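# Move the matching lettered box to the lone box's desk

## Task

Two desks hold lettered boxes: one desk has a group of five, and the other has a single box. Find the box in the group whose top letter matches the single box's letter and set it down on the single box's desk, resting on the desk surface itself and not on top of anything else there. Every other box must stay on the desk it started on. The robot must not topple or finish tilted, or the task fails. The moved box must stay in place by itself at the end, without the robot holding or propping it.

## Robot and tools

ROBOT. TidyBot++ is a mobile base (0.54 m long, 0.50 m wide, 0.38 m tall) on four driven casters. It carries one seven-joint arm with a two-finger gripper. The shoulder sits 0.12 m ahead of the base centre and 0.68 m above the floor. There are two cameras: base_camera, and wrist_camera, which looks along the hand. A loose object may occasionally get a brief external nudge.

FRAMES. Base frame: origin on the floor below the base centre, x forward, y left, z up. hand_pose is reported in this frame as the point midway between the finger pads. The hand's own z axis runs out along the fingers, and its y axis is the direction in which the fingers open and close. The odometry frame is the base frame as it was when the scene began. base_odometry is computed from wheel rotation, so wheel slip looks like travel. It drifts a few cm and several degrees over about 30 moves. Heading is left-positive, from -3.142 to 3.142. base_tilt is in degrees, positive when leaning forward or right, with a fixed bias of about 1 degree.

execute_actions. Arguments: "actions", a list holding zero or one action, and optionally "cameras", a list of "base_camera", "wrist_camera" or "all". Omitted, null or ["all"] returns every camera; [] returns none. An empty actions list only reports the state and images. One action may contain any of these keys:
- "base": exactly one relative move, counted from the base position in the most recent state report. translate_m is metres along x, forward positive, -2 to 2. strafe_m is metres along y, left positive, -2 to 2. rotate_rad is radians, counter-clockwise (left) positive, -6.3 to 6.3.
- "joints": absolute targets for the single arm, one number per named key. The angles are in radians. joint_1_rad can take any angle and swings the whole arm about vertical; positive is clockwise from above, the opposite sense to heading. joint_2_rad is the shoulder, -2.249 to 2.249. joint_3_rad can take any angle and twists the upper arm. joint_4_rad is the elbow, -2.579 to 2.579. joint_5_rad can take any angle and twists the forearm. joint_6_rad is the wrist, -2.099 to 2.099. joint_7_rad can take any angle and spins the hand; with the hand down, positive is counter-clockwise from above, and at 1.57 the fingers open toward the robot's left and right. gripper_pos runs from 0 (open) to 1 (closed), with no unit. Joints that can take any angle go the short way, so turn them in steps of less than half a revolution. Done tolerances are 0.039 for joints 1 to 4, 0.056 for joints 5 to 7 and 0.03 for the gripper.
- "speeds": optional top-speed caps for this action only. translate_m and strafe_m take 0.05 to 0.5 m/s; rotate_rad takes 0.1 to 1.57 rad/s. The maximum is the default.
A base move that would need more than 8.667 s is refused, and no action runs past 15 s. An unknown key or an out-of-range number refuses the whole call, and nothing moves. Joints or base left out of an action may keep pushing toward their earlier targets. If one call reports a stop, the later motion calls in the same reply are skipped.

wait: seconds, 0 to 10. It commands nothing new and returns state and images.
zoom_image: camera (base_camera or wrist_camera) and region [x0, y0, x1, y1] in pixels, origin at the top-left, at most 504 by 504. It works on that camera's latest full image.
finished_scene: scene, the current scene's integer number. It is final and reports whether the goal was met.

ARM GEOMETRY. The upper arm is 0.42 m, the forearm 0.31 m, and the hand 0.31 m to the hand point. With joint_1_rad 0, joint_3_rad 3.14 and joint_5_rad 0, the arm moves in the x-z plane. Segment tilts from vertical, positive forward: upper = j2, forearm = j2 - j4, hand = j2 - j4 - j6. Reach ahead of the shoulder is the sum of length times sin(tilt); height above it is the sum of length times cos(tilt). Joints move at up to 1.39 rad/s, and joints 5 to 7 at up to 1.22 rad/s. The arm starts folded with the hand down, poking up to 0.08 m past the base front, with the elbow up to 1.15 m high. A downward-pointing hand reaches at most about 0.94 m high, and only close to the base.

GRIPPER. The pad gap is about 85 x (1 - gripper_pos) mm. At 1 the fingers squeeze at about 96 to 120 N. "done" at 1 means the fingers hold nothing; "off_target" means an object stopped them. Closed fingertips reach about 20 mm beyond the hand point.

RESULT LINES. base_status and joint_status report each motion as done, off_target, contact_stop or time_out. joint_status can also show not_followed, or limit_stop_at_motor_heat, in which case you should resend the target. "joint command not followed" with a "cause:" line means a self-collision check held back the arm targets; the gripper still moves. on_its_own lists motion you did not command. motor_effort is percent of maximum, with the peak in brackets; it is noisy and offset. Other warnings: ARM HIT (hard contact with the base or the arm itself), MOTOR HOT (from 60 °C) and OVER-TEMPERATURE FAULT (75 °C, arm sinks). The "pictures" line gives the camera order of the images. A blocked base can report "done" after falling well short.

ACCURACY. Friction often leaves joints slightly off target. To correct, send last command + (wanted - read) for each joint. Do not do this by commanding the read angle while carrying a load, because a held weight makes the arm sag and it can sink further. hand_pose may be 1 to 2 cm off; trust the images.

AVOID. Keep the arm from snagging on anything above about 0.8 m while the base drives, since the robot can tip. Sideways force on a raised hand can lift wheels. Do not drive into obstacles, and do not drive with the arm pressed on something. Torque limits are 104.5 N m for joints 1 to 4 (warning at 56.7) and 51.3 N m for joints 5 to 7 (warning at 29.4). Exceeding one freezes the arm for 10 s. Avoid drops, slams and hard shoves. Time passes while you think, and the robot keeps holding the last command. Open the gripper and move clear so the box rests on its own before finishing.

Each tool is called as name(argument=value, ...), one argument or row to a line, values as JSON.

## Session

execute_actions(
  actions=[],
)

Scene clock: 0.00 s.
base_odometry: x=+0.000 y=+0.000 heading=+0.000 (m, m, rad; odometry frame)
base_tilt: forward=-0.4 right=-0.2 (deg)
base_status: not commanded
joint_positions: joint_1_rad=+0.037 joint_2_rad=-0.354 joint_3_rad=+3.162 joint_4_rad=-2.561 joint_5_rad=-0.010 joint_6_rad=-0.895 joint_7_rad=+1.568 gripper_pos=+0.000
joint_status: not commanded
motor_effort: joint_1_rad=+0 joint_2_rad=-1 joint_3_rad=-1 joint_4_rad=+12 joint_5_rad=-1 joint_6_rad=+0 joint_7_rad=+0 (%)
hand_pose: x=+0.2384 y=-0.0022 z=+0.5787 quat_wxyz=(-0.007, +0.999, -0.032, +0.020) (m; base frame)
pictures: base_camera, wrist_camera
Images, in order (width x height): base_camera 644x364, wrist_camera 644x476.

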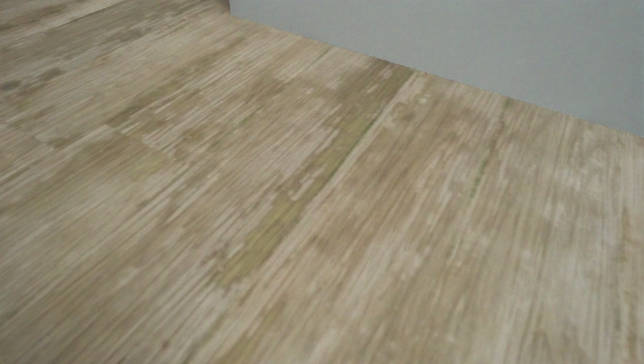

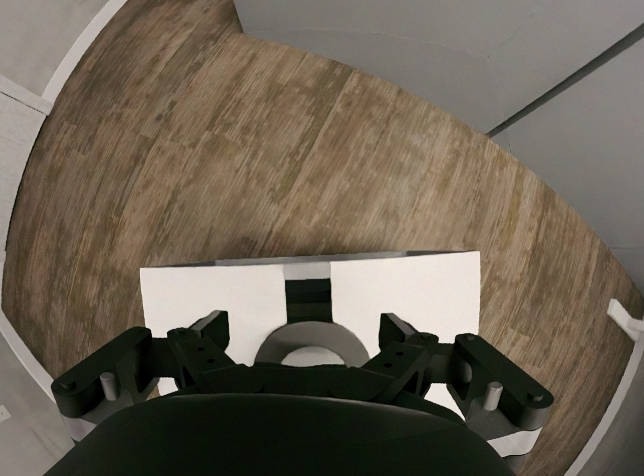

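execute_actions(
  actions=[
    {"joints":{"joint_2_rad":-0.6,"joint_4_rad":-1.4,"joint_6_rad":-1.2}},
  ],
)

Scene clock: 8.67 s.
base_odometry: x=+0.000 y=+0.000 heading=+0.000 (m, m, rad; odometry frame)
base_tilt: forward=-0.4 right=-0.2 (deg)
base_status: not commanded
joint_positions: joint_1_rad=+0.037 joint_2_rad=-0.589 joint_3_rad=+3.162 joint_4_rad=-1.420 joint_5_rad=-0.010 joint_6_rad=-1.173 joint_7_rad=+1.568 gripper_pos=+0.000
joint_status: all done
motor_effort: joint_1_rad=+0(1) joint_2_rad=+3(6) joint_3_rad=+0(0) joint_4_rad=+17(19) joint_5_rad=-1(1) joint_6_rad=+7(8) joint_7_rad=+0(0) (%)
hand_pose: x=+0.3999 y=-0.0156 z=+1.1132 quat_wxyz=(+0.004, +0.842, -0.026, +0.539) (m; base frame)
pictures: base_camera, wrist_camera
Images, in order (width x height): base_camera 644x364, wrist_camera 644x476.

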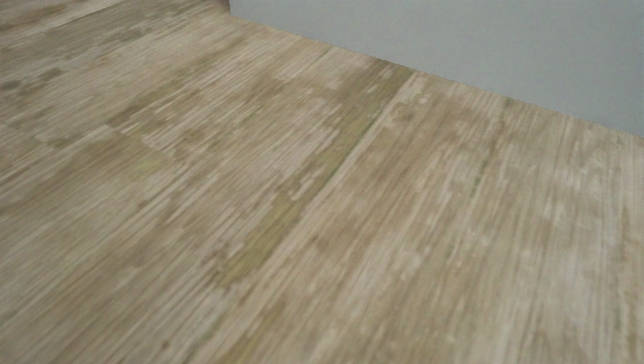

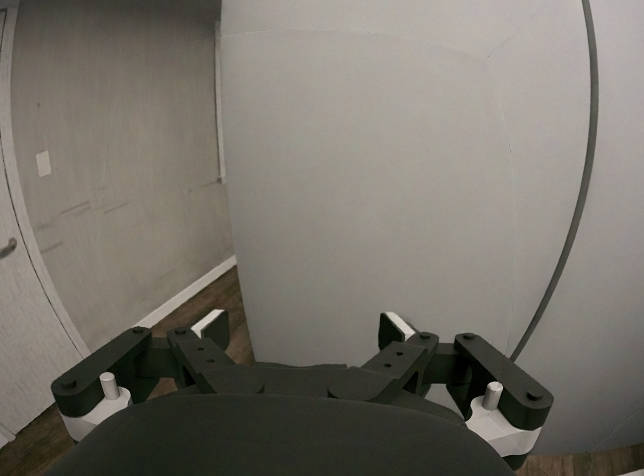

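execute_actions(
  actions=[
    {"base":{"rotate_rad":1.3}},
  ],
)

execute_actions(
  actions=[
    {"base":{"rotate_rad":1.3}},
  ],
  cameras=["wrist_camera"],
)

execute_actions(
  actions=[
    {"base":{"rotate_rad":1.3}},
  ],
  cameras=["wrist_camera"],
)

Scene clock: 13.67 s.
base_odometry: x=+0.000 y=+0.000 heading=+1.299 (m, m, rad; odometry frame)
base_tilt: forward=-0.4 right=-0.2 (deg)
base_status: done
joint_positions: joint_1_rad=+0.037 joint_2_rad=-0.589 joint_3_rad=+3.162 joint_4_rad=-1.420 joint_5_rad=-0.010 joint_6_rad=-1.173 joint_7_rad=+1.568 gripper_pos=+0.000
joint_status: not commanded
motor_effort: joint_1_rad=+1(1) joint_2_rad=+3(4) joint_3_rad=+0(1) joint_4_rad=+16(16) joint_5_rad=-1(1) joint_6_rad=+7(7) joint_7_rad=+0(0) (%)
hand_pose: x=+0.3998 y=-0.0156 z=+1.1130 quat_wxyz=(+0.004, +0.842, -0.026, +0.538) (m; base frame)
pictures: base_camera, wrist_camera
Images, in order (width x height): base_camera 644x364, wrist_camera 644x476.

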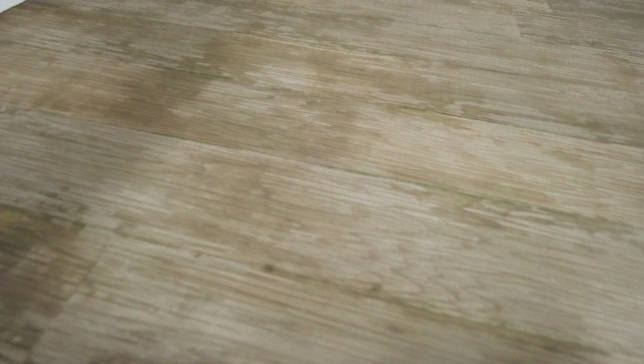

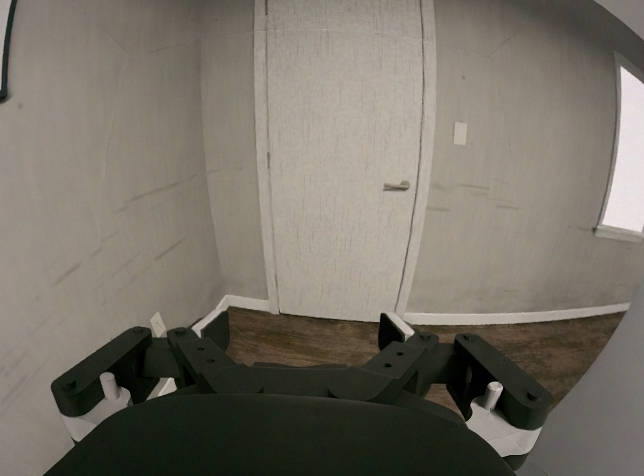

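Scene clock: 15.77 s.
base_odometry: x=+0.000 y=+0.000 heading=+2.598 (m, m, rad; odometry frame)
base_tilt: forward=-0.4 right=-0.2 (deg)
base_status: done
joint_positions: joint_1_rad=+0.037 joint_2_rad=-0.589 joint_3_rad=+3.162 joint_4_rad=-1.420 joint_5_rad=-0.010 joint_6_rad=-1.173 joint_7_rad=+1.568 gripper_pos=+0.000
joint_status: not commanded
motor_effort: joint_1_rad=+1(0) joint_2_rad=+3(3) joint_3_rad=-1(1) joint_4_rad=+16(17) joint_5_rad=-1(1) joint_6_rad=+7(8) joint_7_rad=+0(0) (%)
hand_pose: x=+0.3998 y=-0.0156 z=+1.1130 quat_wxyz=(+0.004, +0.842, -0.026, +0.538) (m; base frame)
pictures: wrist_camera
Images, in order (width x height): wrist_camera 644x476.

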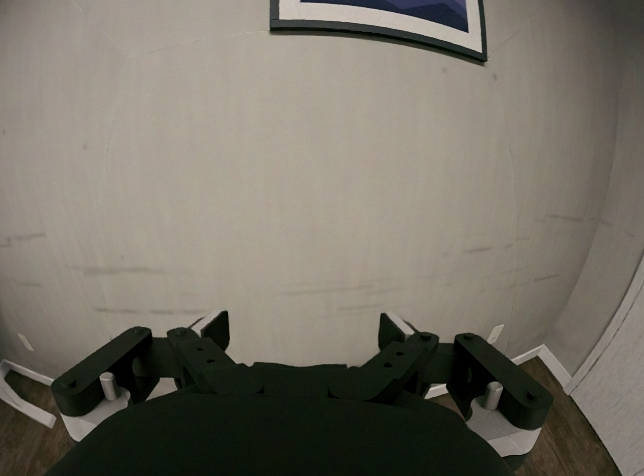

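Scene clock: 17.87 s.
base_odometry: x=+0.000 y=+0.000 heading=-2.386 (m, m, rad; odometry frame)
base_tilt: forward=-0.4 right=-0.2 (deg)
base_status: done
joint_positions: joint_1_rad=+0.037 joint_2_rad=-0.589 joint_3_rad=+3.162 joint_4_rad=-1.420 joint_5_rad=-0.010 joint_6_rad=-1.173 joint_7_rad=+1.568 gripper_pos=+0.000
joint_status: not commanded
motor_effort: joint_1_rad=+0(0) joint_2_rad=+3(3) joint_3_rad=-1(1) joint_4_rad=+16(17) joint_5_rad=-1(1) joint_6_rad=+8(7) joint_7_rad=+0(0) (%)
hand_pose: x=+0.3998 y=-0.0156 z=+1.1130 quat_wxyz=(+0.004, +0.842, -0.026, +0.538) (m; base frame)
pictures: wrist_camera
Images, in order (width x height): wrist_camera 644x476.

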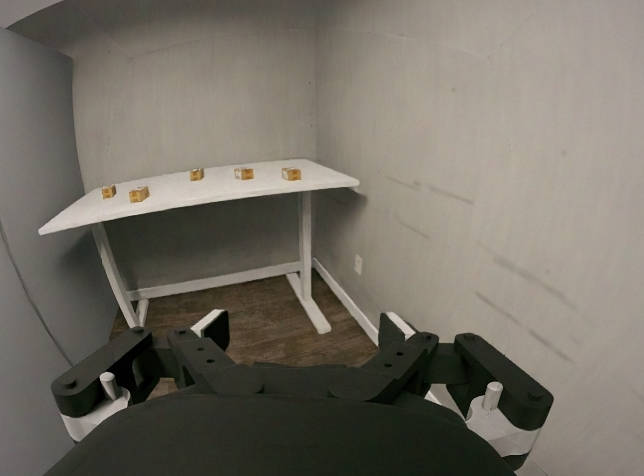

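execute_actions(
  actions=[
    {"base":{"rotate_rad":0.42},"joints":{"joint_6_rad":-1.45}},
  ],
)

Scene clock: 23.63 s.
base_odometry: x=+0.000 y=+0.000 heading=-1.967 (m, m, rad; odometry frame)
base_tilt: forward=-0.4 right=-0.2 (deg)
base_status: done
joint_positions: joint_1_rad=+0.037 joint_2_rad=-0.589 joint_3_rad=+3.162 joint_4_rad=-1.417 joint_5_rad=-0.010 joint_6_rad=-1.444 joint_7_rad=+1.568 gripper_pos=+0.000
joint_status: all done
motor_effort: joint_1_rad=+0(0) joint_2_rad=+4(5) joint_3_rad=-1(1) joint_4_rad=+15(17) joint_5_rad=+0(1) joint_6_rad=+6(7) joint_7_rad=+0(0) (%)
hand_pose: x=+0.3547 y=-0.0122 z=+1.0435 quat_wxyz=(+0.001, +0.907, -0.026, +0.421) (m; base frame)
pictures: base_camera, wrist_camera
Images, in order (width x height): base_camera 644x364, wrist_camera 644x476.

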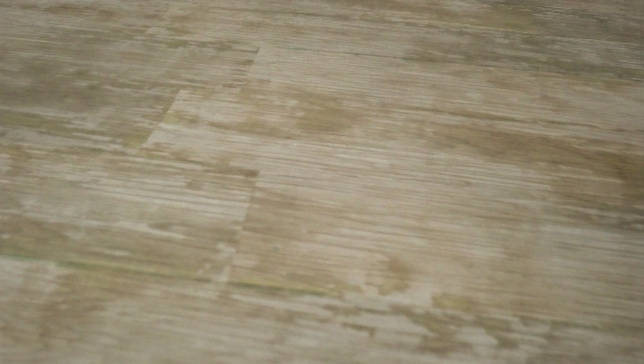

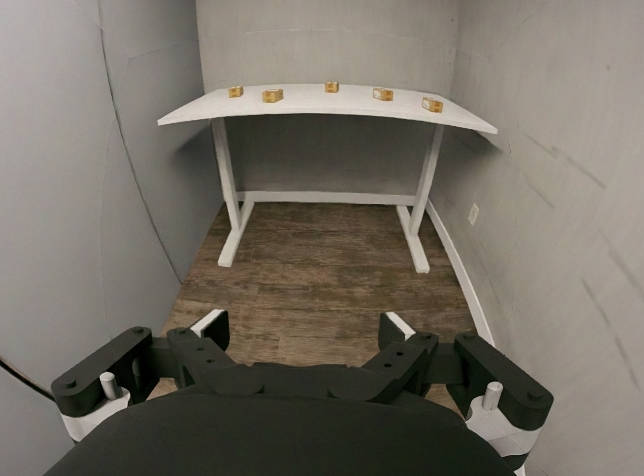

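execute_actions(
  actions=[
    {"base":{"translate_m":0.5},"joints":{"joint_2_rad":-0.2,"joint_4_rad":-0.6,"joint_6_rad":-1.95}},
  ],
)

Scene clock: 33.67 s.
base_odometry: x=-0.192 y=-0.462 heading=-1.966 (m, m, rad; odometry frame)
base_tilt: forward=-0.4 right=-0.2 (deg)
base_status: done
joint_positions: joint_1_rad=+0.037 joint_2_rad=-0.197 joint_3_rad=+3.162 joint_4_rad=-0.625 joint_5_rad=-0.010 joint_6_rad=-1.923 joint_7_rad=+1.568 gripper_pos=+0.000
joint_status: all done
motor_effort: joint_1_rad=+1(0) joint_2_rad=-4(8) joint_3_rad=-1(0) joint_4_rad=+10(15) joint_5_rad=+0(1) joint_6_rad=+5(7) joint_7_rad=-1(0) (%)
hand_pose: x=+0.3881 y=-0.0128 z=+1.1618 quat_wxyz=(+0.005, +0.922, -0.025, +0.385) (m; base frame)
pictures: base_camera, wrist_camera
Images, in order (width x height): base_camera 644x364, wrist_camera 644x476.

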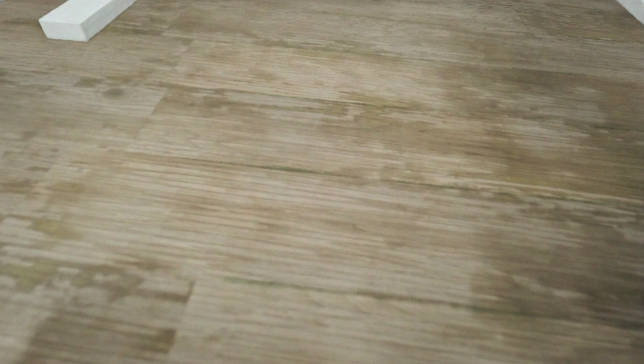

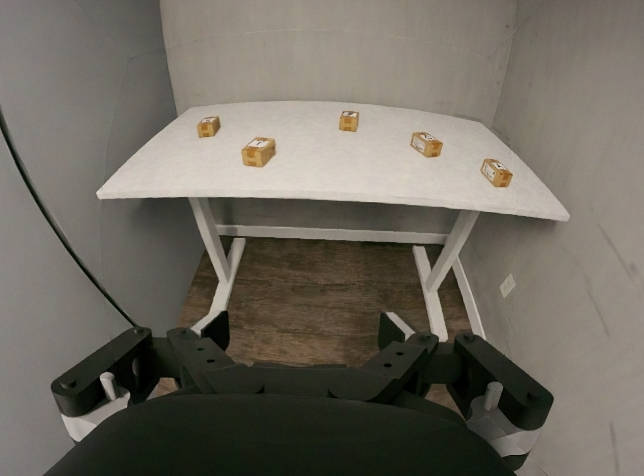

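execute_actions(
  actions=[
    {"base":{"translate_m":0.35}},
  ],
)

zoom_image(
  camera="wrist_camera",
  region=[140, 60, 580, 240],
)

Scene clock: 38.97 s.
base_odometry: x=-0.327 y=-0.785 heading=-1.965 (m, m, rad; odometry frame)
base_tilt: forward=-0.4 right=-0.2 (deg)
base_status: done
joint_positions: joint_1_rad=+0.037 joint_2_rad=-0.192 joint_3_rad=+3.162 joint_4_rad=-0.621 joint_5_rad=-0.010 joint_6_rad=-1.925 joint_7_rad=+1.568 gripper_pos=+0.000
joint_status: not commanded
motor_effort: joint_1_rad=+0(0) joint_2_rad=-3(9) joint_3_rad=-1(0) joint_4_rad=+10(11) joint_5_rad=+0(1) joint_6_rad=+6(6) joint_7_rad=-1(1) (%)
hand_pose: x=+0.3898 y=-0.0129 z=+1.1611 quat_wxyz=(+0.005, +0.923, -0.025, +0.384) (m; base frame)
pictures: base_camera, wrist_camera
Images, in order (width x height): base_camera 644x364, wrist_camera 644x476.

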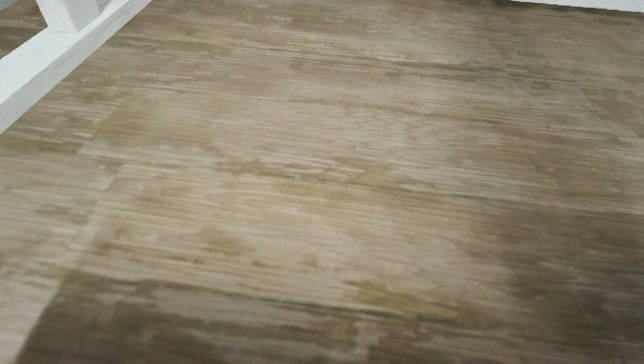

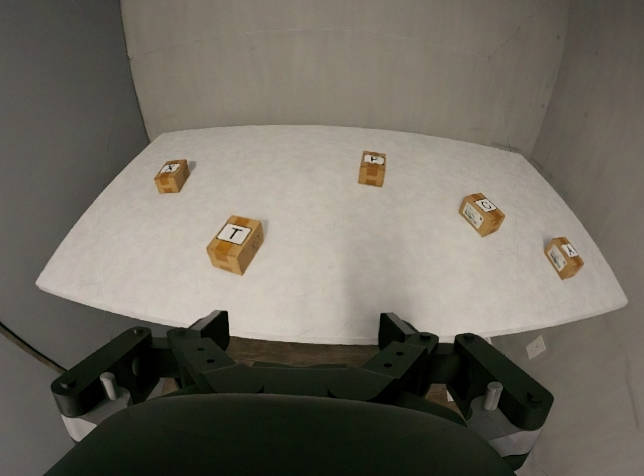

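Region (140, 60, 580, 240) of wrist_camera's 644x476 image, scaled by 1.145; it fills the top 206 rows of this view, and the rest is white.

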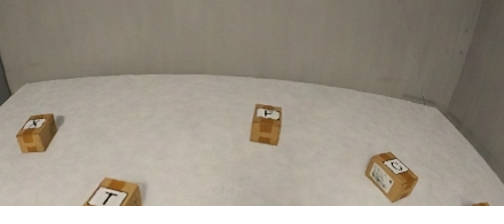

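zoom_image(
  camera="wrist_camera",
  region=[140, 140, 280, 290],
)

zoom_image(
  camera="wrist_camera",
  region=[340, 140, 600, 290],
)

execute_actions(
  actions=[
    {"base":{"translate_m":-1.2},"joints":{"joint_2_rad":-0.6,"joint_4_rad":-1.3,"joint_6_rad":-1.3}},
  ],
  cameras=["wrist_camera"],
)

execute_actions(
  actions=[
    {"base":{"rotate_rad":2.6}},
  ],
)

Region (140, 140, 280, 290) of wrist_camera's 644x476 image, scaled by 3.360; it fills the left 470 columns of this view, and the rest is white.

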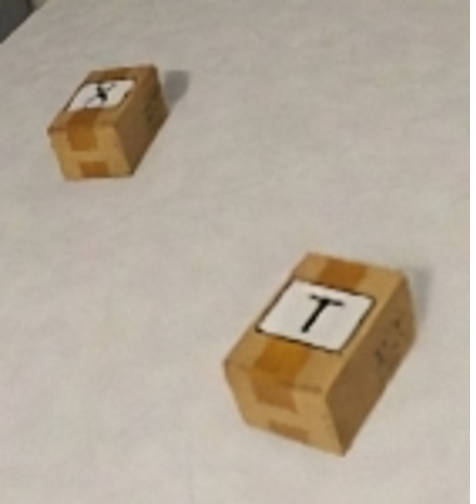

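Region (340, 140, 600, 290) of wrist_camera's 644x476 image, scaled by 1.938; it fills the top 291 rows of this view, and the rest is white.

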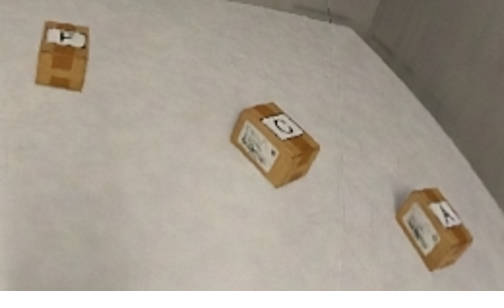

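Scene clock: 47.63 s.
base_odometry: x=+0.133 y=+0.324 heading=-1.964 (m, m, rad; odometry frame)
base_tilt: forward=-0.4 right=-0.2 (deg)
base_status: done
joint_positions: joint_1_rad=+0.037 joint_2_rad=-0.599 joint_3_rad=+3.162 joint_4_rad=-1.277 joint_5_rad=-0.010 joint_6_rad=-1.326 joint_7_rad=+1.568 gripper_pos=+0.000
joint_status: all done
motor_effort: joint_1_rad=+0(0) joint_2_rad=+6(11) joint_3_rad=+0(2) joint_4_rad=+14(16) joint_5_rad=+0(1) joint_6_rad=+7(8) joint_7_rad=+0(0) (%)
hand_pose: x=+0.3613 y=-0.0138 z=+1.1440 quat_wxyz=(+0.004, +0.842, -0.025, +0.539) (m; base frame)
pictures: wrist_camera
Images, in order (width x height): wrist_camera 644x476.

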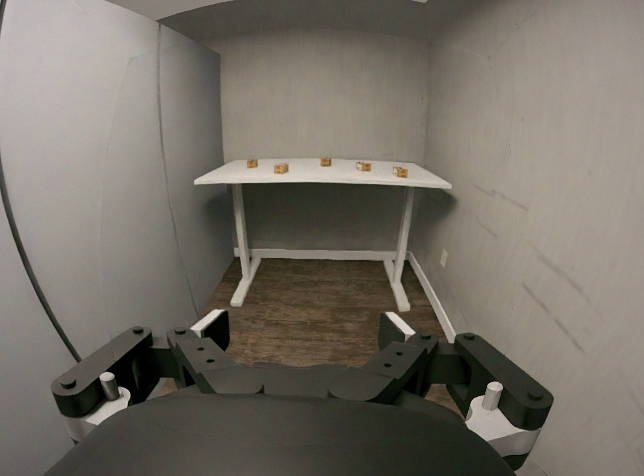

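Scene clock: 50.57 s.
base_odometry: x=+0.133 y=+0.324 heading=+0.635 (m, m, rad; odometry frame)
base_tilt: forward=-0.4 right=-0.2 (deg)
base_status: done
joint_positions: joint_1_rad=+0.037 joint_2_rad=-0.599 joint_3_rad=+3.162 joint_4_rad=-1.277 joint_5_rad=-0.010 joint_6_rad=-1.326 joint_7_rad=+1.568 gripper_pos=+0.000
joint_status: not commanded
motor_effort: joint_1_rad=+0(0) joint_2_rad=+5(6) joint_3_rad=-1(0) joint_4_rad=+15(15) joint_5_rad=-1(0) joint_6_rad=+7(7) joint_7_rad=+0(1) (%)
hand_pose: x=+0.3613 y=-0.0138 z=+1.1439 quat_wxyz=(+0.004, +0.842, -0.025, +0.539) (m; base frame)
pictures: base_camera, wrist_camera
Images, in order (width x height): base_camera 644x364, wrist_camera 644x476.

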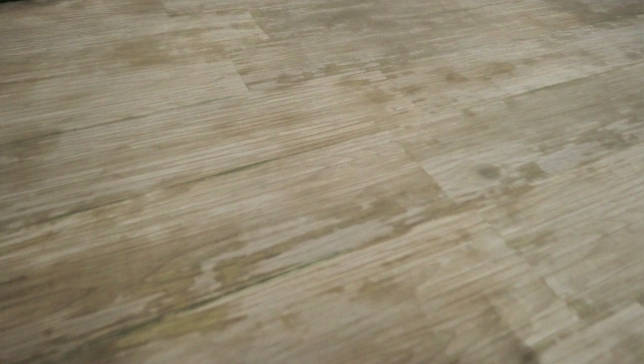

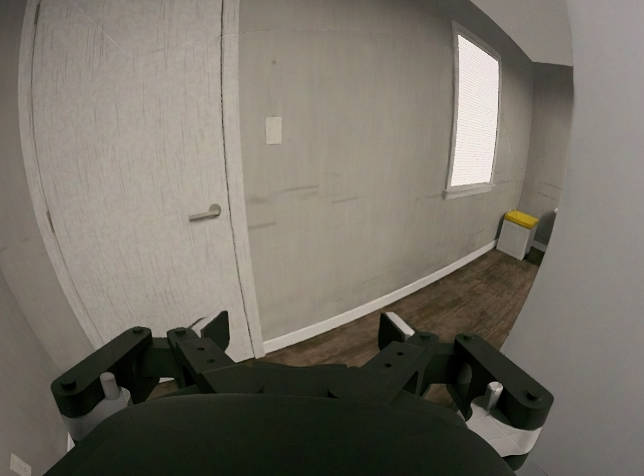

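execute_actions(
  actions=[
    {"base":{"rotate_rad":0.54}},
  ],
  cameras=[],
)

execute_actions(
  actions=[
    {"base":{"translate_m":0.3}},
  ],
  cameras=["wrist_camera"],
)

execute_actions(
  actions=[
    {"base":{"rotate_rad":-1.2}},
  ],
)

Scene clock: 55.97 s.
base_odometry: x=+0.133 y=+0.324 heading=+1.174 (m, m, rad; odometry frame)
base_tilt: forward=-0.4 right=-0.2 (deg)
base_status: done
joint_positions: joint_1_rad=+0.037 joint_2_rad=-0.599 joint_3_rad=+3.162 joint_4_rad=-1.277 joint_5_rad=-0.010 joint_6_rad=-1.326 joint_7_rad=+1.568 gripper_pos=+0.000
joint_status: not commanded
motor_effort: joint_1_rad=+0(0) joint_2_rad=+5(5) joint_3_rad=+0(1) joint_4_rad=+15(14) joint_5_rad=+0(2) joint_6_rad=+7(8) joint_7_rad=+0(1) (%)
hand_pose: x=+0.3613 y=-0.0138 z=+1.1439 quat_wxyz=(+0.004, +0.842, -0.025, +0.539) (m; base frame)
pictures: none
No camera images: the call's "cameras" was empty. Leave "cameras" out to get every camera's image.

Scene clock: 57.87 s.
base_odometry: x=+0.249 y=+0.601 heading=+1.175 (m, m, rad; odometry frame)
base_tilt: forward=-0.4 right=-0.2 (deg)
base_status: done
joint_positions: joint_1_rad=+0.037 joint_2_rad=-0.593 joint_3_rad=+3.162 joint_4_rad=-1.280 joint_5_rad=-0.010 joint_6_rad=-1.325 joint_7_rad=+1.568 gripper_pos=+0.000
joint_status: not commanded
motor_effort: joint_1_rad=+0(0) joint_2_rad=+5(10) joint_3_rad=+0(0) joint_4_rad=+14(16) joint_5_rad=-2(1) joint_6_rad=+7(8) joint_7_rad=+0(0) (%)
hand_pose: x=+0.3646 y=-0.0139 z=+1.1410 quat_wxyz=(+0.004, +0.844, -0.025, +0.535) (m; base frame)
pictures: wrist_camera
Images, in order (width x height): wrist_camera 644x476.

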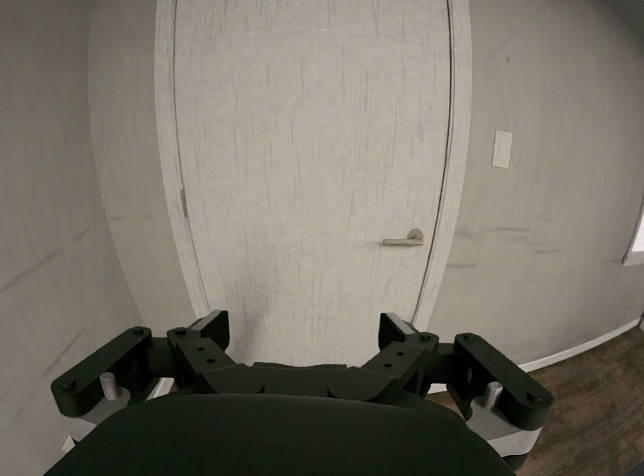

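Scene clock: 59.90 s.
base_odometry: x=+0.249 y=+0.601 heading=-0.024 (m, m, rad; odometry frame)
base_tilt: forward=-0.4 right=-0.2 (deg)
base_status: done
joint_positions: joint_1_rad=+0.037 joint_2_rad=-0.593 joint_3_rad=+3.162 joint_4_rad=-1.280 joint_5_rad=-0.010 joint_6_rad=-1.325 joint_7_rad=+1.568 gripper_pos=+0.000
joint_status: not commanded
motor_effort: joint_1_rad=+0(1) joint_2_rad=+5(6) joint_3_rad=-1(1) joint_4_rad=+15(15) joint_5_rad=+0(1) joint_6_rad=+7(7) joint_7_rad=+0(0) (%)
hand_pose: x=+0.3646 y=-0.0139 z=+1.1410 quat_wxyz=(+0.004, +0.844, -0.025, +0.535) (m; base frame)
pictures: base_camera, wrist_camera
Images, in order (width x height): base_camera 644x364, wrist_camera 644x476.

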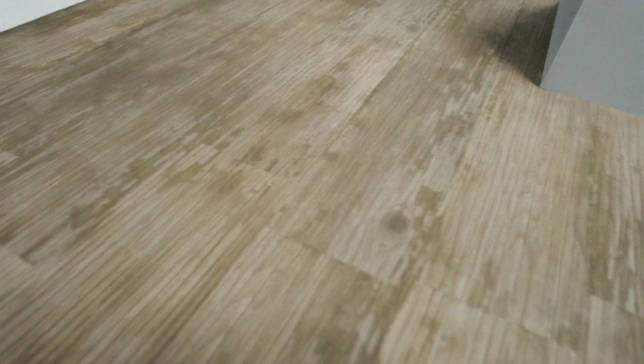

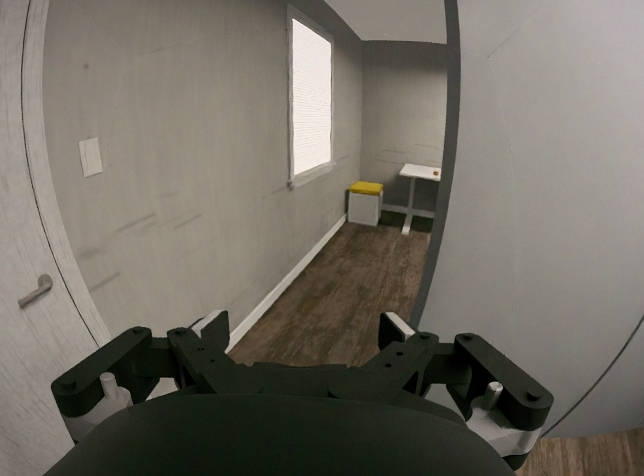

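execute_actions(
  actions=[
    {"base":{"rotate_rad":-0.37}},
  ],
)

Scene clock: 63.00 s.
base_odometry: x=+0.249 y=+0.601 heading=-0.393 (m, m, rad; odometry frame)
base_tilt: forward=-0.4 right=-0.2 (deg)
base_status: done
joint_positions: joint_1_rad=+0.037 joint_2_rad=-0.593 joint_3_rad=+3.162 joint_4_rad=-1.280 joint_5_rad=-0.010 joint_6_rad=-1.325 joint_7_rad=+1.568 gripper_pos=+0.000
joint_status: not commanded
motor_effort: joint_1_rad=+0(1) joint_2_rad=+5(5) joint_3_rad=-1(1) joint_4_rad=+15(15) joint_5_rad=-1(1) joint_6_rad=+7(7) joint_7_rad=+0(0) (%)
hand_pose: x=+0.3646 y=-0.0139 z=+1.1410 quat_wxyz=(+0.004, +0.844, -0.025, +0.535) (m; base frame)
pictures: base_camera, wrist_camera
Images, in order (width x height): base_camera 644x364, wrist_camera 644x476.

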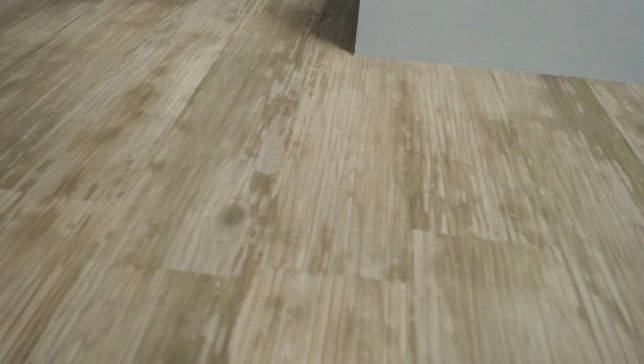

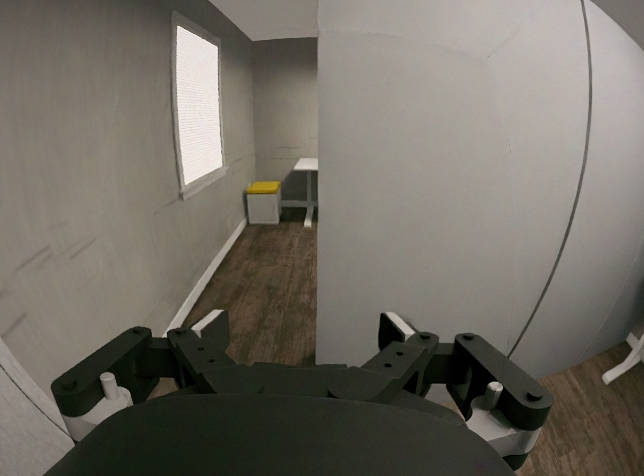

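execute_actions(
  actions=[
    {"base":{"strafe_m":0.4}},
  ],
)

Scene clock: 67.13 s.
base_odometry: x=+0.403 y=+0.970 heading=-0.394 (m, m, rad; odometry frame)
base_tilt: forward=-0.4 right=-0.2 (deg)
base_status: done
joint_positions: joint_1_rad=+0.037 joint_2_rad=-0.593 joint_3_rad=+3.161 joint_4_rad=-1.280 joint_5_rad=-0.010 joint_6_rad=-1.325 joint_7_rad=+1.568 gripper_pos=+0.000
joint_status: not commanded
motor_effort: joint_1_rad=+0(1) joint_2_rad=+5(7) joint_3_rad=-1(2) joint_4_rad=+15(15) joint_5_rad=+0(1) joint_6_rad=+7(7) joint_7_rad=+0(1) (%)
hand_pose: x=+0.3646 y=-0.0137 z=+1.1410 quat_wxyz=(+0.004, +0.844, -0.025, +0.535) (m; base frame)
pictures: base_camera, wrist_camera
Images, in order (width x height): base_camera 644x364, wrist_camera 644x476.

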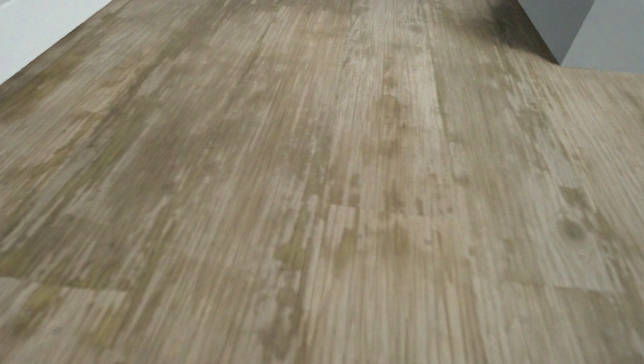

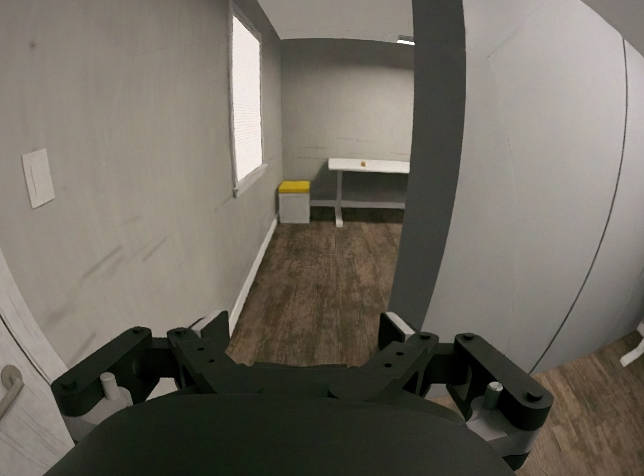

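execute_actions(
  actions=[
    {"base":{"translate_m":1.5},"joints":{"joint_2_rad":-0.2,"joint_4_rad":-0.6,"joint_6_rad":-1.7}},
  ],
)

Scene clock: 76.17 s.
base_odometry: x=+1.788 y=+0.395 heading=-0.394 (m, m, rad; odometry frame)
base_tilt: forward=-0.4 right=-0.2 (deg)
base_status: done
joint_positions: joint_1_rad=+0.037 joint_2_rad=-0.198 joint_3_rad=+3.161 joint_4_rad=-0.624 joint_5_rad=-0.010 joint_6_rad=-1.674 joint_7_rad=+1.568 gripper_pos=+0.000
joint_status: all done
motor_effort: joint_1_rad=+0(0) joint_2_rad=-5(10) joint_3_rad=-1(0) joint_4_rad=+11(16) joint_5_rad=-1(1) joint_6_rad=+7(8) joint_7_rad=+0(1) (%)
hand_pose: x=+0.4346 y=-0.0154 z=+1.2238 quat_wxyz=(+0.007, +0.867, -0.024, +0.498) (m; base frame)
pictures: base_camera, wrist_camera
Images, in order (width x height): base_camera 644x364, wrist_camera 644x476.

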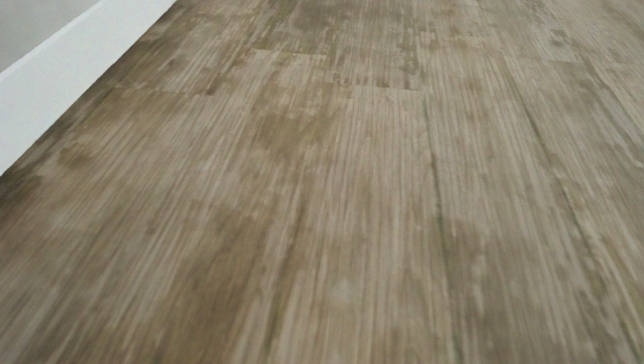

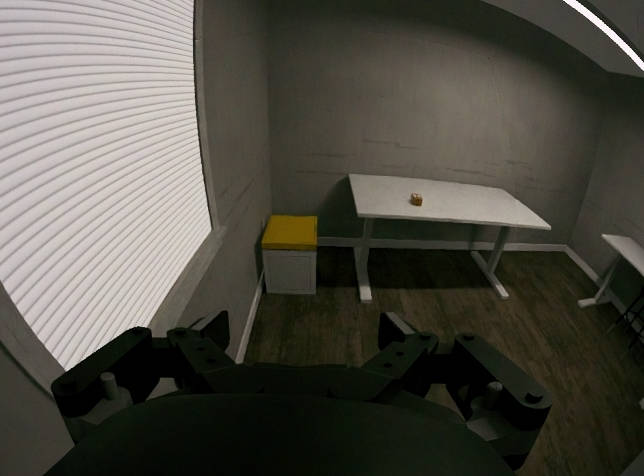

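execute_actions(
  actions=[
    {"base":{"rotate_rad":-0.1}},
  ],
  cameras=[],
)

execute_actions(
  actions=[
    {"base":{"strafe_m":-0.4}},
  ],
  cameras=[],
)

execute_actions(
  actions=[
    {"base":{"translate_m":0.6},"joints":{"joint_6_rad":-1.9}},
  ],
)

Scene clock: 81.07 s.
base_odometry: x=+1.788 y=+0.395 heading=-0.494 (m, m, rad; odometry frame)
base_tilt: forward=-0.4 right=-0.2 (deg)
base_status: done
joint_positions: joint_1_rad=+0.037 joint_2_rad=-0.198 joint_3_rad=+3.161 joint_4_rad=-0.624 joint_5_rad=-0.010 joint_6_rad=-1.674 joint_7_rad=+1.568 gripper_pos=+0.000
joint_status: not commanded
motor_effort: joint_1_rad=+1(1) joint_2_rad=-4(6) joint_3_rad=-1(1) joint_4_rad=+11(11) joint_5_rad=-1(1) joint_6_rad=+7(7) joint_7_rad=+0(1) (%)
hand_pose: x=+0.4346 y=-0.0154 z=+1.2238 quat_wxyz=(+0.007, +0.867, -0.024, +0.498) (m; base frame)
pictures: none
No camera images: the call's "cameras" was empty. Leave "cameras" out to get every camera's image.

Scene clock: 85.27 s.
base_odometry: x=+1.662 y=+0.160 heading=-0.490 (m, m, rad; odometry frame)
base_tilt: forward=-0.4 right=-0.1 (deg)
base_status: strafe_m time_out (by the wheels' count: -0.267 of -0.400)
joint_positions: joint_1_rad=+0.040 joint_2_rad=-0.198 joint_3_rad=+3.166 joint_4_rad=-0.621 joint_5_rad=-0.006 joint_6_rad=-1.679 joint_7_rad=+1.568 gripper_pos=+0.000
joint_status: not commanded
motor_effort: joint_1_rad=+0(5) joint_2_rad=-6(14) joint_3_rad=-1(14) joint_4_rad=+12(12) joint_5_rad=-1(7) joint_6_rad=+7(9) joint_7_rad=-1(0) (%)
hand_pose: x=+0.4336 y=-0.0193 z=+1.2230 quat_wxyz=(+0.010, +0.868, -0.028, +0.496) (m; base frame)
pictures: none
No camera images: the call's "cameras" was empty. Leave "cameras" out to get every camera's image.

not run: a stop came earlier in this reply.

execute_actions(
  actions=[],
)

Scene clock: 86.60 s.
base_odometry: x=+1.662 y=+0.160 heading=-0.490 (m, m, rad; odometry frame)
base_tilt: forward=-0.4 right=-0.2 (deg)
base_status: strafe_m time_out (by the wheels' count: -0.267 of -0.400)
joint_positions: joint_1_rad=+0.040 joint_2_rad=-0.198 joint_3_rad=+3.166 joint_4_rad=-0.621 joint_5_rad=-0.006 joint_6_rad=-1.679 joint_7_rad=+1.568 gripper_pos=+0.000
joint_status: not commanded
motor_effort: joint_1_rad=+0(5) joint_2_rad=-5(14) joint_3_rad=-1(14) joint_4_rad=+11(12) joint_5_rad=+0(7) joint_6_rad=+7(9) joint_7_rad=+0(0) (%)
hand_pose: x=+0.4336 y=-0.0193 z=+1.2230 quat_wxyz=(+0.010, +0.868, -0.028, +0.496) (m; base frame)
pictures: base_camera, wrist_camera
Images, in order (width x height): base_camera 644x364, wrist_camera 644x476.

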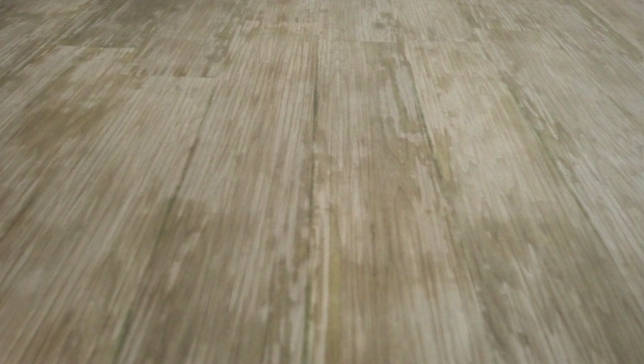

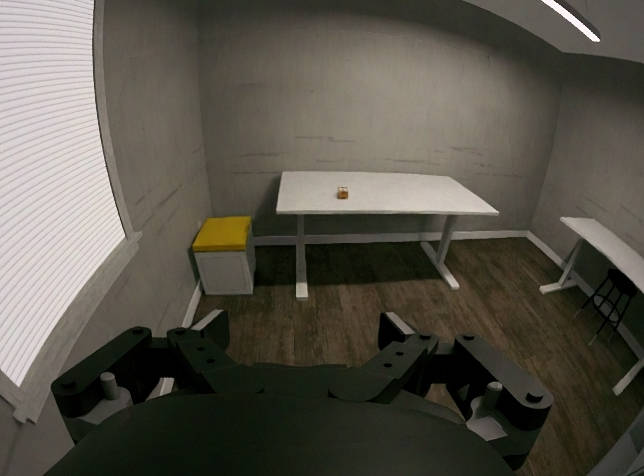

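execute_actions(
  actions=[
    {"base":{"strafe_m":0.09}},
  ],
  cameras=[],
)

execute_actions(
  actions=[
    {"base":{"translate_m":0.75},"joints":{"joint_6_rad":-1.9}},
  ],
)

Scene clock: 91.10 s.
base_odometry: x=+1.704 y=+0.239 heading=-0.490 (m, m, rad; odometry frame)
base_tilt: forward=-0.4 right=-0.2 (deg)
base_status: done
joint_positions: joint_1_rad=+0.040 joint_2_rad=-0.198 joint_3_rad=+3.166 joint_4_rad=-0.621 joint_5_rad=-0.006 joint_6_rad=-1.679 joint_7_rad=+1.568 gripper_pos=+0.000
joint_status: not commanded
motor_effort: joint_1_rad=+0(0) joint_2_rad=-5(5) joint_3_rad=-1(3) joint_4_rad=+11(11) joint_5_rad=+0(2) joint_6_rad=+7(7) joint_7_rad=+0(0) (%)
hand_pose: x=+0.4336 y=-0.0193 z=+1.2230 quat_wxyz=(+0.010, +0.868, -0.028, +0.496) (m; base frame)
pictures: none
No camera images: the call's "cameras" was empty. Leave "cameras" out to get every camera's image.

Scene clock: 94.03 s.
base_odometry: x=+2.366 y=-0.114 heading=-0.490 (m, m, rad; odometry frame)
base_tilt: forward=-0.4 right=-0.2 (deg)
base_status: done
joint_positions: joint_1_rad=+0.040 joint_2_rad=-0.197 joint_3_rad=+3.166 joint_4_rad=-0.618 joint_5_rad=-0.006 joint_6_rad=-1.894 joint_7_rad=+1.568 gripper_pos=+0.000
joint_status: all done
motor_effort: joint_1_rad=+0(0) joint_2_rad=-4(9) joint_3_rad=-1(0) joint_4_rad=+10(12) joint_5_rad=+0(1) joint_6_rad=+6(7) joint_7_rad=-1(0) (%)
hand_pose: x=+0.3939 y=-0.0166 z=+1.1705 quat_wxyz=(+0.008, +0.915, -0.029, +0.402) (m; base frame)
pictures: base_camera, wrist_camera
Images, in order (width x height): base_camera 644x364, wrist_camera 644x476.

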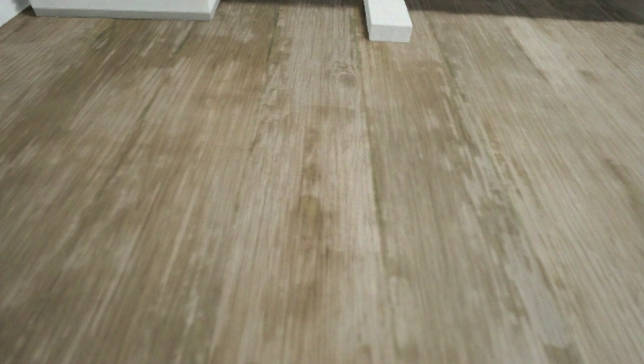

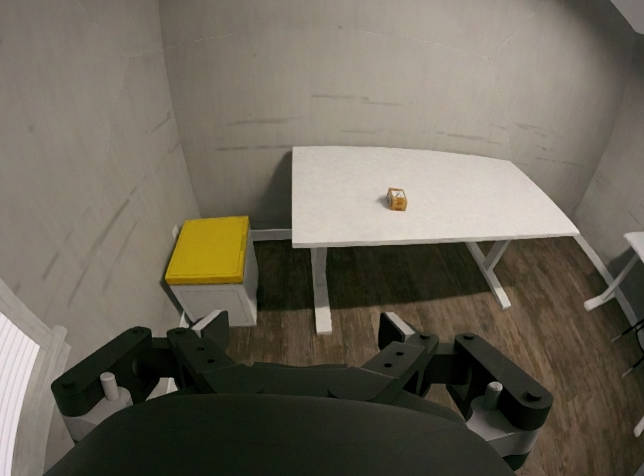

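execute_actions(
  actions=[
    {"base":{"translate_m":0.35}},
  ],
)

zoom_image(
  camera="wrist_camera",
  region=[340, 150, 520, 290],
)

Scene clock: 98.97 s.
base_odometry: x=+2.675 y=-0.279 heading=-0.490 (m, m, rad; odometry frame)
base_tilt: forward=-0.4 right=-0.2 (deg)
base_status: done
joint_positions: joint_1_rad=+0.040 joint_2_rad=-0.192 joint_3_rad=+3.166 joint_4_rad=-0.618 joint_5_rad=-0.006 joint_6_rad=-1.894 joint_7_rad=+1.568 gripper_pos=+0.000
joint_status: not commanded
motor_effort: joint_1_rad=+0(1) joint_2_rad=-4(9) joint_3_rad=-1(0) joint_4_rad=+10(12) joint_5_rad=+0(1) joint_6_rad=+6(6) joint_7_rad=+0(0) (%)
hand_pose: x=+0.3962 y=-0.0167 z=+1.1693 quat_wxyz=(+0.008, +0.916, -0.029, +0.399) (m; base frame)
pictures: base_camera, wrist_camera
Images, in order (width x height): base_camera 644x364, wrist_camera 644x476.

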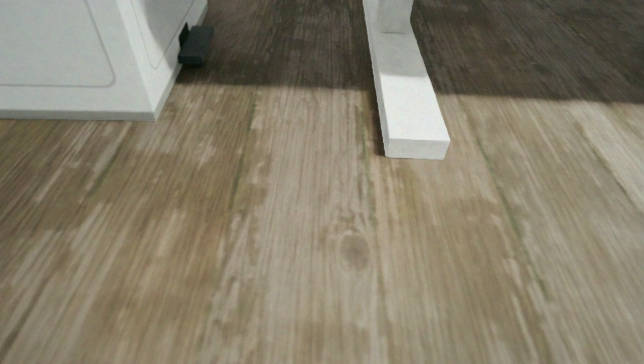

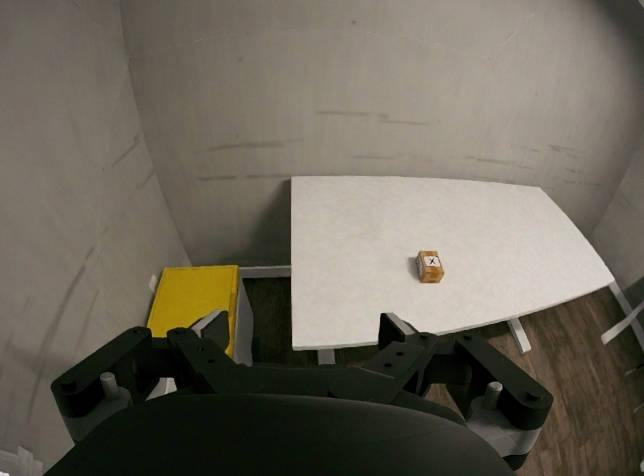

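Region (340, 150, 520, 290) of wrist_camera's 644x476 image, scaled by 2.800.

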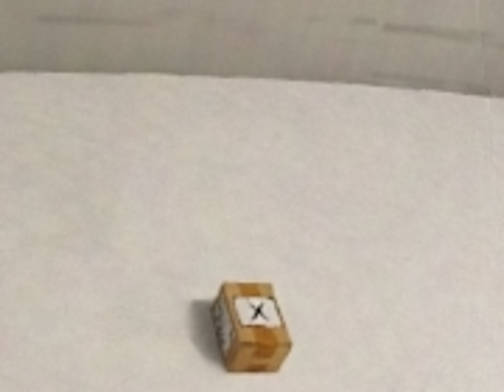

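execute_actions(
  actions=[
    {"base":{"strafe_m":-0.35},"joints":{"joint_2_rad":0.0,"joint_4_rad":-0.5,"joint_6_rad":-2.0}},
  ],
)

zoom_image(
  camera="wrist_camera",
  region=[240, 180, 420, 320],
)

Scene clock: 103.97 s.
base_odometry: x=+2.510 y=-0.588 heading=-0.490 (m, m, rad; odometry frame)
base_tilt: forward=-0.4 right=-0.2 (deg)
base_status: done
joint_positions: joint_1_rad=+0.040 joint_2_rad=+0.006 joint_3_rad=+3.166 joint_4_rad=-0.524 joint_5_rad=-0.006 joint_6_rad=-1.973 joint_7_rad=+1.568 gripper_pos=+0.000
joint_status: all done
motor_effort: joint_1_rad=+0(1) joint_2_rad=-13(17) joint_3_rad=-1(1) joint_4_rad=+11(12) joint_5_rad=-1(1) joint_6_rad=+5(6) joint_7_rad=-1(0) (%)
hand_pose: x=+0.4659 y=-0.0190 z=+1.1236 quat_wxyz=(+0.007, +0.949, -0.030, +0.313) (m; base frame)
pictures: base_camera, wrist_camera
Images, in order (width x height): base_camera 644x364, wrist_camera 644x476.

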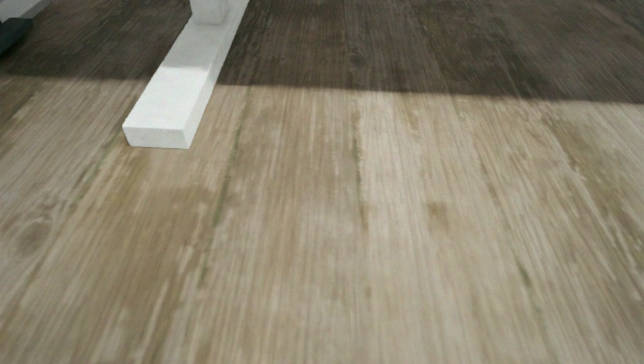

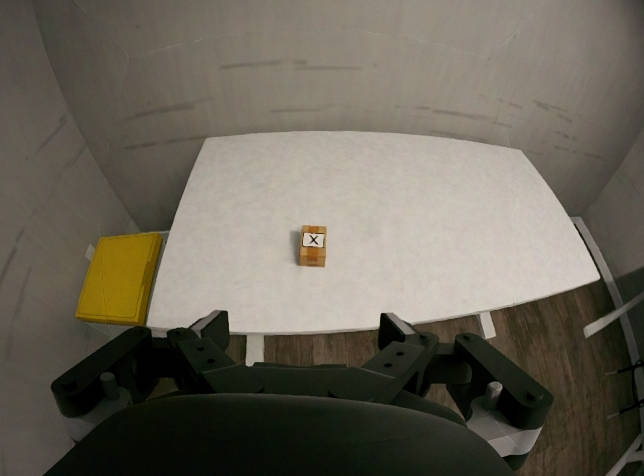

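Region (240, 180, 420, 320) of wrist_camera's 644x476 image, scaled by 2.800.

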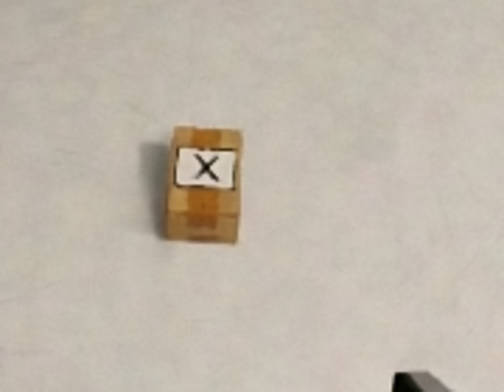

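execute_actions(
  actions=[
    {"base":{"translate_m":-0.4},"joints":{"joint_2_rad":-0.6,"joint_4_rad":-1.3,"joint_6_rad":-1.45}},
  ],
  cameras=[],
)

execute_actions(
  actions=[
    {"base":{"rotate_rad":-3.14}},
  ],
)

Scene clock: 109.43 s.
base_odometry: x=+2.157 y=-0.400 heading=-0.489 (m, m, rad; odometry frame)
base_tilt: forward=-0.4 right=-0.2 (deg)
base_status: done
joint_positions: joint_1_rad=+0.040 joint_2_rad=-0.598 joint_3_rad=+3.166 joint_4_rad=-1.275 joint_5_rad=-0.006 joint_6_rad=-1.477 joint_7_rad=+1.568 gripper_pos=+0.000
joint_status: all done
motor_effort: joint_1_rad=+0(1) joint_2_rad=+6(18) joint_3_rad=+0(1) joint_4_rad=+14(15) joint_5_rad=+0(0) joint_6_rad=+7(8) joint_7_rad=+0(0) (%)
hand_pose: x=+0.3385 y=-0.0156 z=+1.1034 quat_wxyz=(+0.005, +0.880, -0.030, +0.474) (m; base frame)
pictures: none
No camera images: the call's "cameras" was empty. Leave "cameras" out to get every camera's image.

Scene clock: 112.70 s.
base_odometry: x=+2.157 y=-0.400 heading=+2.655 (m, m, rad; odometry frame)
base_tilt: forward=-0.4 right=-0.2 (deg)
base_status: done
joint_positions: joint_1_rad=+0.040 joint_2_rad=-0.598 joint_3_rad=+3.166 joint_4_rad=-1.275 joint_5_rad=-0.006 joint_6_rad=-1.475 joint_7_rad=+1.568 gripper_pos=+0.000
joint_status: not commanded
motor_effort: joint_1_rad=+1(1) joint_2_rad=+6(6) joint_3_rad=-1(1) joint_4_rad=+14(15) joint_5_rad=+0(1) joint_6_rad=+7(7) joint_7_rad=+0(0) (%)
hand_pose: x=+0.3388 y=-0.0156 z=+1.1036 quat_wxyz=(+0.005, +0.880, -0.030, +0.475) (m; base frame)
pictures: base_camera, wrist_camera
Images, in order (width x height): base_camera 644x364, wrist_camera 644x476.

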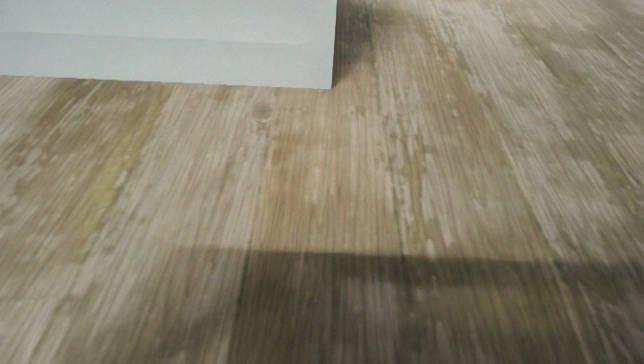

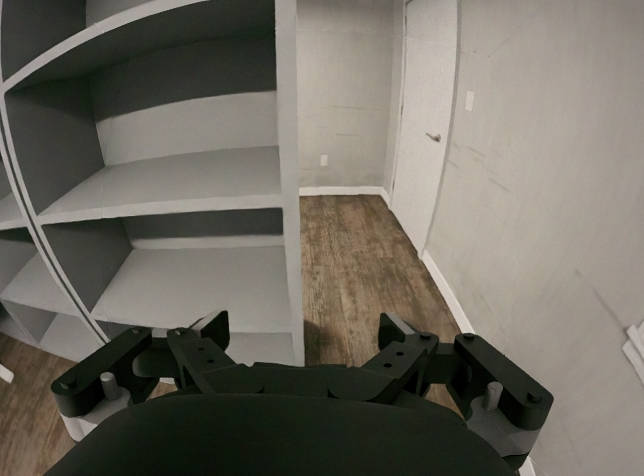

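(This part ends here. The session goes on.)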